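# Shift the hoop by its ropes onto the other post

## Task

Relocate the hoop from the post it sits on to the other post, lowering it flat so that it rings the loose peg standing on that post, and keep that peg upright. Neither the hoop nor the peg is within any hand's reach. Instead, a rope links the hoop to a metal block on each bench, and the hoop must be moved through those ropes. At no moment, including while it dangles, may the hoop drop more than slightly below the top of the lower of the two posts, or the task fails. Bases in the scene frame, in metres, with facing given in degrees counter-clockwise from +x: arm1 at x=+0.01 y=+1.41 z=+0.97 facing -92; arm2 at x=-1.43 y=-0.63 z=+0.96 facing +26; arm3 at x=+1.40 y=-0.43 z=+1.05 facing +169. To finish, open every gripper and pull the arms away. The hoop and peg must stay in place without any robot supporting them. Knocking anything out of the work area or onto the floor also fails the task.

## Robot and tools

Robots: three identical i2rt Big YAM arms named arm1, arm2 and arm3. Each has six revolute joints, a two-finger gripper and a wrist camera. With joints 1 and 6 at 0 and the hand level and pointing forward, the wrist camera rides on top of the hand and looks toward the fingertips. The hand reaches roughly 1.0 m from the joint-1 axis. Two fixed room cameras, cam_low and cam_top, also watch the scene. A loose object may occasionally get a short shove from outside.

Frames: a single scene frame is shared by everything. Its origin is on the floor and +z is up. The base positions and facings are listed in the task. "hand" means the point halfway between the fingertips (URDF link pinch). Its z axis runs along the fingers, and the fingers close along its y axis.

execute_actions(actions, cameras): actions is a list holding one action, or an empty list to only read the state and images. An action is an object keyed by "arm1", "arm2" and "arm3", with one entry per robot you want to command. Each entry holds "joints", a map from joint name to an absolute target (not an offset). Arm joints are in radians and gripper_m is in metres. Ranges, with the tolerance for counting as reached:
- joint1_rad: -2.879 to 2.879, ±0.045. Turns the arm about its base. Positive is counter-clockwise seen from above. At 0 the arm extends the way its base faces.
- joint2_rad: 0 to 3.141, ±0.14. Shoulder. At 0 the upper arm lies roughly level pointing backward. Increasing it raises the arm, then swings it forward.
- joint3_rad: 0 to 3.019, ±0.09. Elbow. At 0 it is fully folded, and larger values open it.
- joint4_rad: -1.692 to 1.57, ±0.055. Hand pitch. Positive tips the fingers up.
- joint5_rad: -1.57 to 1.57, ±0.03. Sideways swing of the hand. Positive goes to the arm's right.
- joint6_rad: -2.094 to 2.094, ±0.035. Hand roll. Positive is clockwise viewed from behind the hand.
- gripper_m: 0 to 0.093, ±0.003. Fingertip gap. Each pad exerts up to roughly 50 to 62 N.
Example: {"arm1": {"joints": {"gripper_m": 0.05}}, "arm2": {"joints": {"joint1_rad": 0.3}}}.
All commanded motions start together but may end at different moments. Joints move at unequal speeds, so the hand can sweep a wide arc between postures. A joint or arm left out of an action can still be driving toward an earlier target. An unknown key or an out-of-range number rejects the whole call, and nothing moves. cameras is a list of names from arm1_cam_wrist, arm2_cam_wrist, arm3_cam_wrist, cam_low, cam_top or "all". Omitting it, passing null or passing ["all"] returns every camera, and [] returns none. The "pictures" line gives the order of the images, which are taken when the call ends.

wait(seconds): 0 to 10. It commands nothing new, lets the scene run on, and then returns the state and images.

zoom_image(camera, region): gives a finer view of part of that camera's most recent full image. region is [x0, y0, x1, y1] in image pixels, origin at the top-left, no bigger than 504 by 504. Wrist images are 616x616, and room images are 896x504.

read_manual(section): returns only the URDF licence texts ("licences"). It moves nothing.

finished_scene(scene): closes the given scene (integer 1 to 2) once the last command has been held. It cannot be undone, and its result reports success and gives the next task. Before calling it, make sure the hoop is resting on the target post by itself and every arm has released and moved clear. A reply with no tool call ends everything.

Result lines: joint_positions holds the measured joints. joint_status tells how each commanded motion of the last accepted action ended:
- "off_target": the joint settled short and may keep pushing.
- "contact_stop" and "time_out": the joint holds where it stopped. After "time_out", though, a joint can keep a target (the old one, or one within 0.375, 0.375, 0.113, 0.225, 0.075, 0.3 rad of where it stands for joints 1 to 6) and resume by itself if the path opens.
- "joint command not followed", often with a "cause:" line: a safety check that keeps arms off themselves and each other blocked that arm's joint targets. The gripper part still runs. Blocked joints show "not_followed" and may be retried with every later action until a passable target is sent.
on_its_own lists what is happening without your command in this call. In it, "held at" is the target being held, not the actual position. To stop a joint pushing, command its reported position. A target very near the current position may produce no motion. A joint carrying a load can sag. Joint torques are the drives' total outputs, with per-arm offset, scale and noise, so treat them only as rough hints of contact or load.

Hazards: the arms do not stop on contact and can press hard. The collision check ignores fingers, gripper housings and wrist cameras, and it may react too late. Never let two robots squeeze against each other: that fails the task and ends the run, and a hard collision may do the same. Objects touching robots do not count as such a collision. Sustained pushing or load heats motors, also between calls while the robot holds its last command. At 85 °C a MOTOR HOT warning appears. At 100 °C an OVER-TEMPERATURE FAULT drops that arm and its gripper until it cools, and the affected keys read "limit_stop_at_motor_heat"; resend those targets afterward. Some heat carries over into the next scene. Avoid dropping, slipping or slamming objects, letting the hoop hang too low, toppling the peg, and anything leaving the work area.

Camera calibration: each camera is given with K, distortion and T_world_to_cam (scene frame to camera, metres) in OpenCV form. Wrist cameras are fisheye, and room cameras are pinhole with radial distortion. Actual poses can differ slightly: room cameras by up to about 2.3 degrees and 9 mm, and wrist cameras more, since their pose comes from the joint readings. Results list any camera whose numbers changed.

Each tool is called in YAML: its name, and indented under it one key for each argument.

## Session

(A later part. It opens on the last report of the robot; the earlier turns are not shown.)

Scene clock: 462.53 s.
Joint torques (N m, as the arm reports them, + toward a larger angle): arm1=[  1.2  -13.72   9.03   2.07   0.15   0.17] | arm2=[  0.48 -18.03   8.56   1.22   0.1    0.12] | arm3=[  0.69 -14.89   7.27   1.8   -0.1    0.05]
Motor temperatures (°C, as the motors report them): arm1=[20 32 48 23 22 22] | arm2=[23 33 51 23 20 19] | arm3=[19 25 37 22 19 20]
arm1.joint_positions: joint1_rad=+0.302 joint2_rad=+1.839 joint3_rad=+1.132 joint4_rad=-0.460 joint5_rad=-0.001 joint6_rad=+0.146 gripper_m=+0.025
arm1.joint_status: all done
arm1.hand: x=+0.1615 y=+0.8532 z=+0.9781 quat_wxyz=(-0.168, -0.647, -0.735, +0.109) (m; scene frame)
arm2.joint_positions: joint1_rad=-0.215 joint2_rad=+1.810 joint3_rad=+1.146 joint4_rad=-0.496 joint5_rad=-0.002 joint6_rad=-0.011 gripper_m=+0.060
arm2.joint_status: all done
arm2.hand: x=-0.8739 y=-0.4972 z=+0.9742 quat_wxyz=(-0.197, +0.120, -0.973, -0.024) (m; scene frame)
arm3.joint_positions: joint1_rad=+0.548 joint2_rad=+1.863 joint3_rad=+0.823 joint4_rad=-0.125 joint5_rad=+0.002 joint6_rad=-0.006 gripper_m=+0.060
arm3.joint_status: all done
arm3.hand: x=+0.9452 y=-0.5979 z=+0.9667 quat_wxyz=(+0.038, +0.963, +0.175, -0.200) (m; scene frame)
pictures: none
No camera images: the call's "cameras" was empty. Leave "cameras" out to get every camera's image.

execute_actions:
  actions:
    - {"arm1":{"joints":{"gripper_m":0.06}},"arm2":{"joints":{"joint2_rad":1.3}},"arm3":{"joints":{"joint2_rad":1.3}}}
  cameras: []

execute_actions:
  actions:
    - {"arm1":{"joints":{"joint2_rad":1.3}}}

Scene clock: 471.03 s.
Joint torques (N m, as the arm reports them, + toward a larger angle): arm1=[  1.16 -13.75   9.1    2.06   0.13   0.15] | arm2=[  0.5  -12.01  11.07   1.89   0.11   0.12] | arm3=[ 0.72 -8.34 11.35  2.33 -0.11  0.05]
Motor temperatures (°C, as the motors report them): arm1=[20 32 46 23 22 22] | arm2=[23 32 48 23 20 19] | arm3=[19 25 36 22 19 20]
arm1.joint_positions: joint1_rad=+0.302 joint2_rad=+1.839 joint3_rad=+1.132 joint4_rad=-0.460 joint5_rad=-0.001 joint6_rad=+0.146 gripper_m=+0.060
arm1.joint_status: all done
arm1.hand: x=+0.1615 y=+0.8532 z=+0.9781 quat_wxyz=(-0.168, -0.647, -0.735, +0.109) (m; scene frame)
arm2.joint_positions: joint1_rad=-0.215 joint2_rad=+1.303 joint3_rad=+1.146 joint4_rad=-0.496 joint5_rad=-0.002 joint6_rad=-0.011 gripper_m=+0.060
arm2.joint_status: all done
arm2.hand: x=-0.8871 y=-0.5008 z=+1.2573 quat_wxyz=(-0.435, +0.110, -0.892, -0.051) (m; scene frame)
arm3.joint_positions: joint1_rad=+0.548 joint2_rad=+1.293 joint3_rad=+0.823 joint4_rad=-0.121 joint5_rad=+0.002 joint6_rad=-0.006 gripper_m=+0.060
arm3.joint_status: all done
arm3.hand: x=+0.9065 y=-0.6103 z=+1.2522 quat_wxyz=(+0.084, +0.867, +0.156, -0.465) (m; scene frame)
pictures: none
No camera images: the call's "cameras" was empty. Leave "cameras" out to get every camera's image.

Scene clock: 472.40 s.
Joint torques (N m, as the arm reports them, + toward a larger angle): arm1=[ 1.26 -8.54 10.88  2.5   0.13  0.15] | arm2=[  0.46 -11.78  11.04   1.87   0.11   0.12] | arm3=[ 0.68 -8.68 11.34  2.32 -0.1   0.05]
Motor temperatures (°C, as the motors report them): arm1=[20 32 46 23 22 22] | arm2=[23 32 48 23 20 19] | arm3=[19 25 36 22 19 20]
arm1.joint_positions: joint1_rad=+0.302 joint2_rad=+1.286 joint3_rad=+1.141 joint4_rad=-0.454 joint5_rad=-0.001 joint6_rad=+0.146 gripper_m=+0.060
arm1.joint_status: all done
arm1.hand: x=+0.1581 y=+0.8657 z=+1.2935 quat_wxyz=(-0.392, -0.584, -0.664, +0.254) (m; scene frame)
arm2.joint_positions: joint1_rad=-0.215 joint2_rad=+1.303 joint3_rad=+1.146 joint4_rad=-0.496 joint5_rad=-0.002 joint6_rad=-0.011 gripper_m=+0.060
arm2.joint_status: not commanded
arm2.hand: x=-0.8871 y=-0.5008 z=+1.2573 quat_wxyz=(-0.435, +0.110, -0.892, -0.051) (m; scene frame)
arm3.joint_positions: joint1_rad=+0.548 joint2_rad=+1.293 joint3_rad=+0.823 joint4_rad=-0.121 joint5_rad=+0.002 joint6_rad=-0.006 gripper_m=+0.060
arm3.joint_status: not commanded
arm3.hand: x=+0.9065 y=-0.6103 z=+1.2522 quat_wxyz=(+0.084, +0.867, +0.156, -0.465) (m; scene frame)
pictures: arm1_cam_wrist, arm2_cam_wrist, arm3_cam_wrist, cam_low, cam_top
camera_calibration (this result's frames):
arm1_cam_wrist: T_world_to_cam=[[-0.977111, -0.181655, -0.110705, 0.45158], [-0.13481, 0.931321, -0.338331, -0.343961], [0.164562, -0.315663, -0.934492, 1.5778], [0, 0, 0, 1]] pos_world=[0.135229, 0.900423, 1.40806]
arm2_cam_wrist: T_world_to_cam=[[0.236569, -0.971598, 0.00564401, -0.286005], [-0.933036, -0.228793, -0.277666, -0.586173], [0.271071, 0.0604212, -0.960661, 1.60227], [0, 0, 0, 1]] pos_world=[-0.913588, -0.508805, 1.37809]
arm3_cam_wrist: T_world_to_cam=[[-0.358773, 0.933321, -0.0139441, 0.915238], [0.875832, 0.331433, -0.350813, -0.146105], [-0.322799, -0.138075, -0.936342, 1.50798], [0, 0, 0, 1]] pos_world=[0.943101, -0.597572, 1.37349]
Images, in order (width x height): arm1_cam_wrist 616x616, arm2_cam_wrist 616x616, arm3_cam_wrist 616x616, cam_low 896x504, cam_top 896x504.

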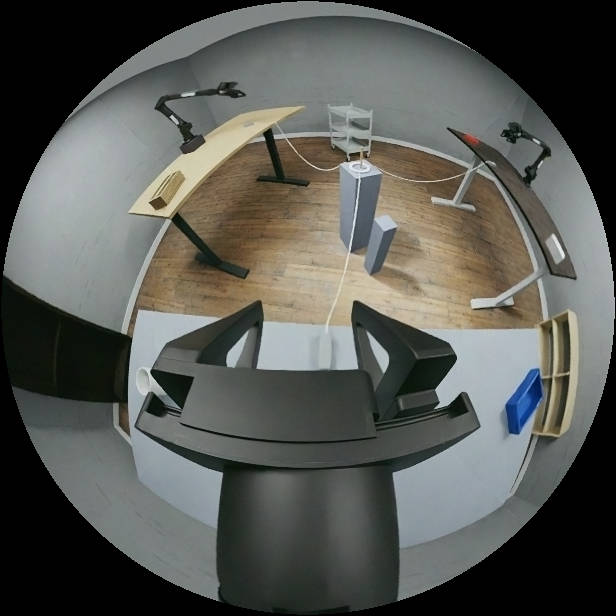

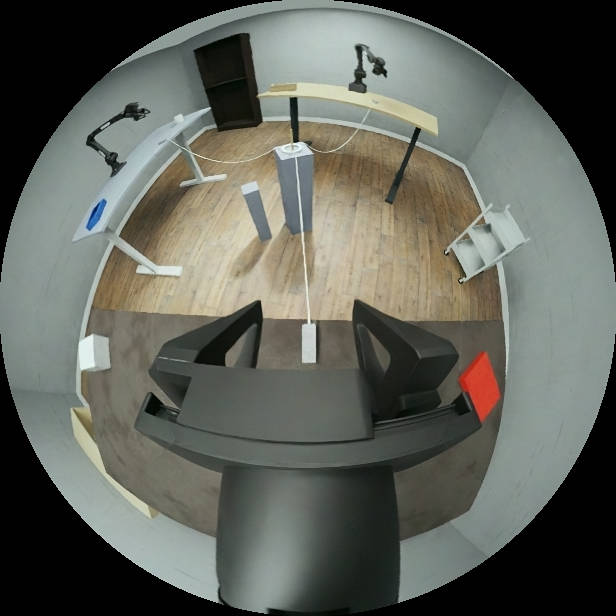

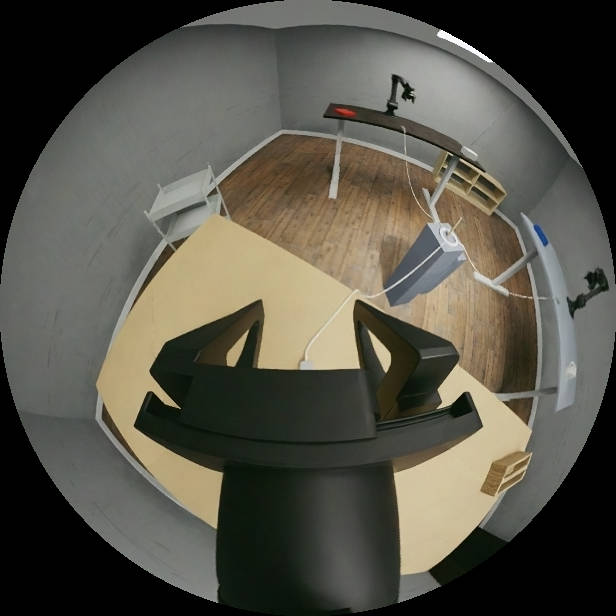

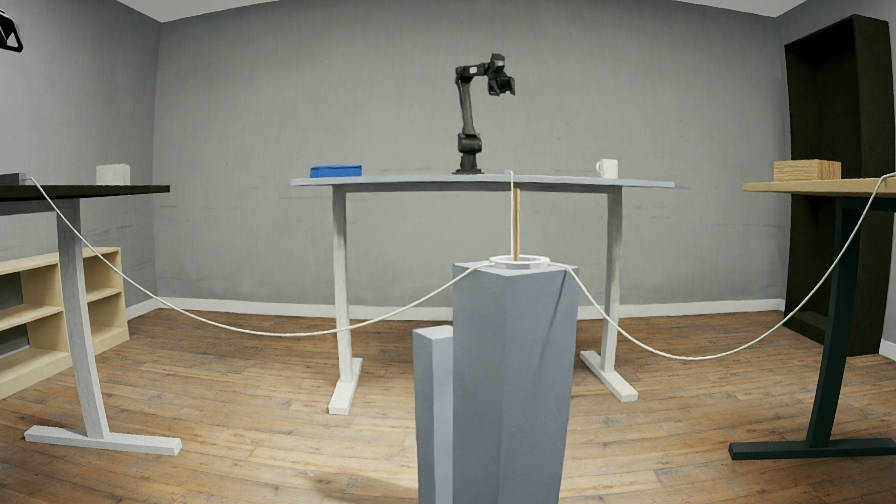

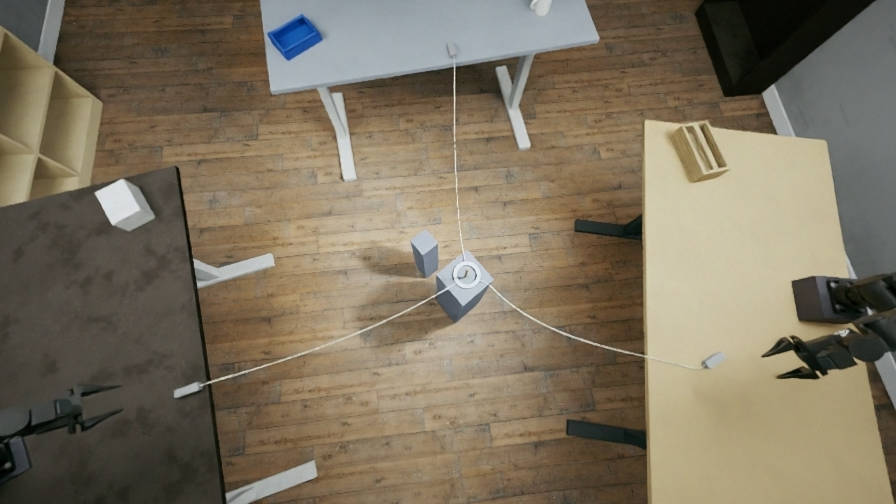

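zoom_image:
  camera: "cam_low"
  region: [440, 170, 600, 300]

Region (440, 170, 600, 300) of cam_low's 896x504 image, scaled by 3.150, with more detail than that image has; it fills the top 410 rows of this view, and the rest is white.

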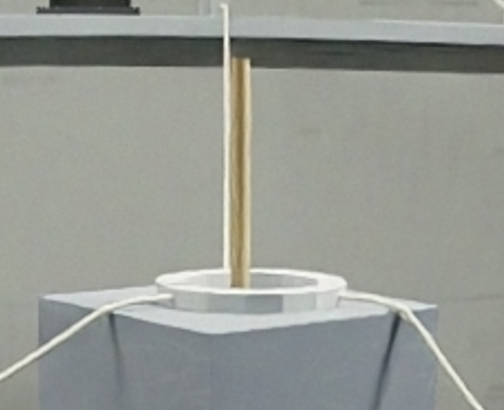

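The hoop is flat around the standing peg.

finished_scene:
  scene: 1

The scene is finished: the task was done.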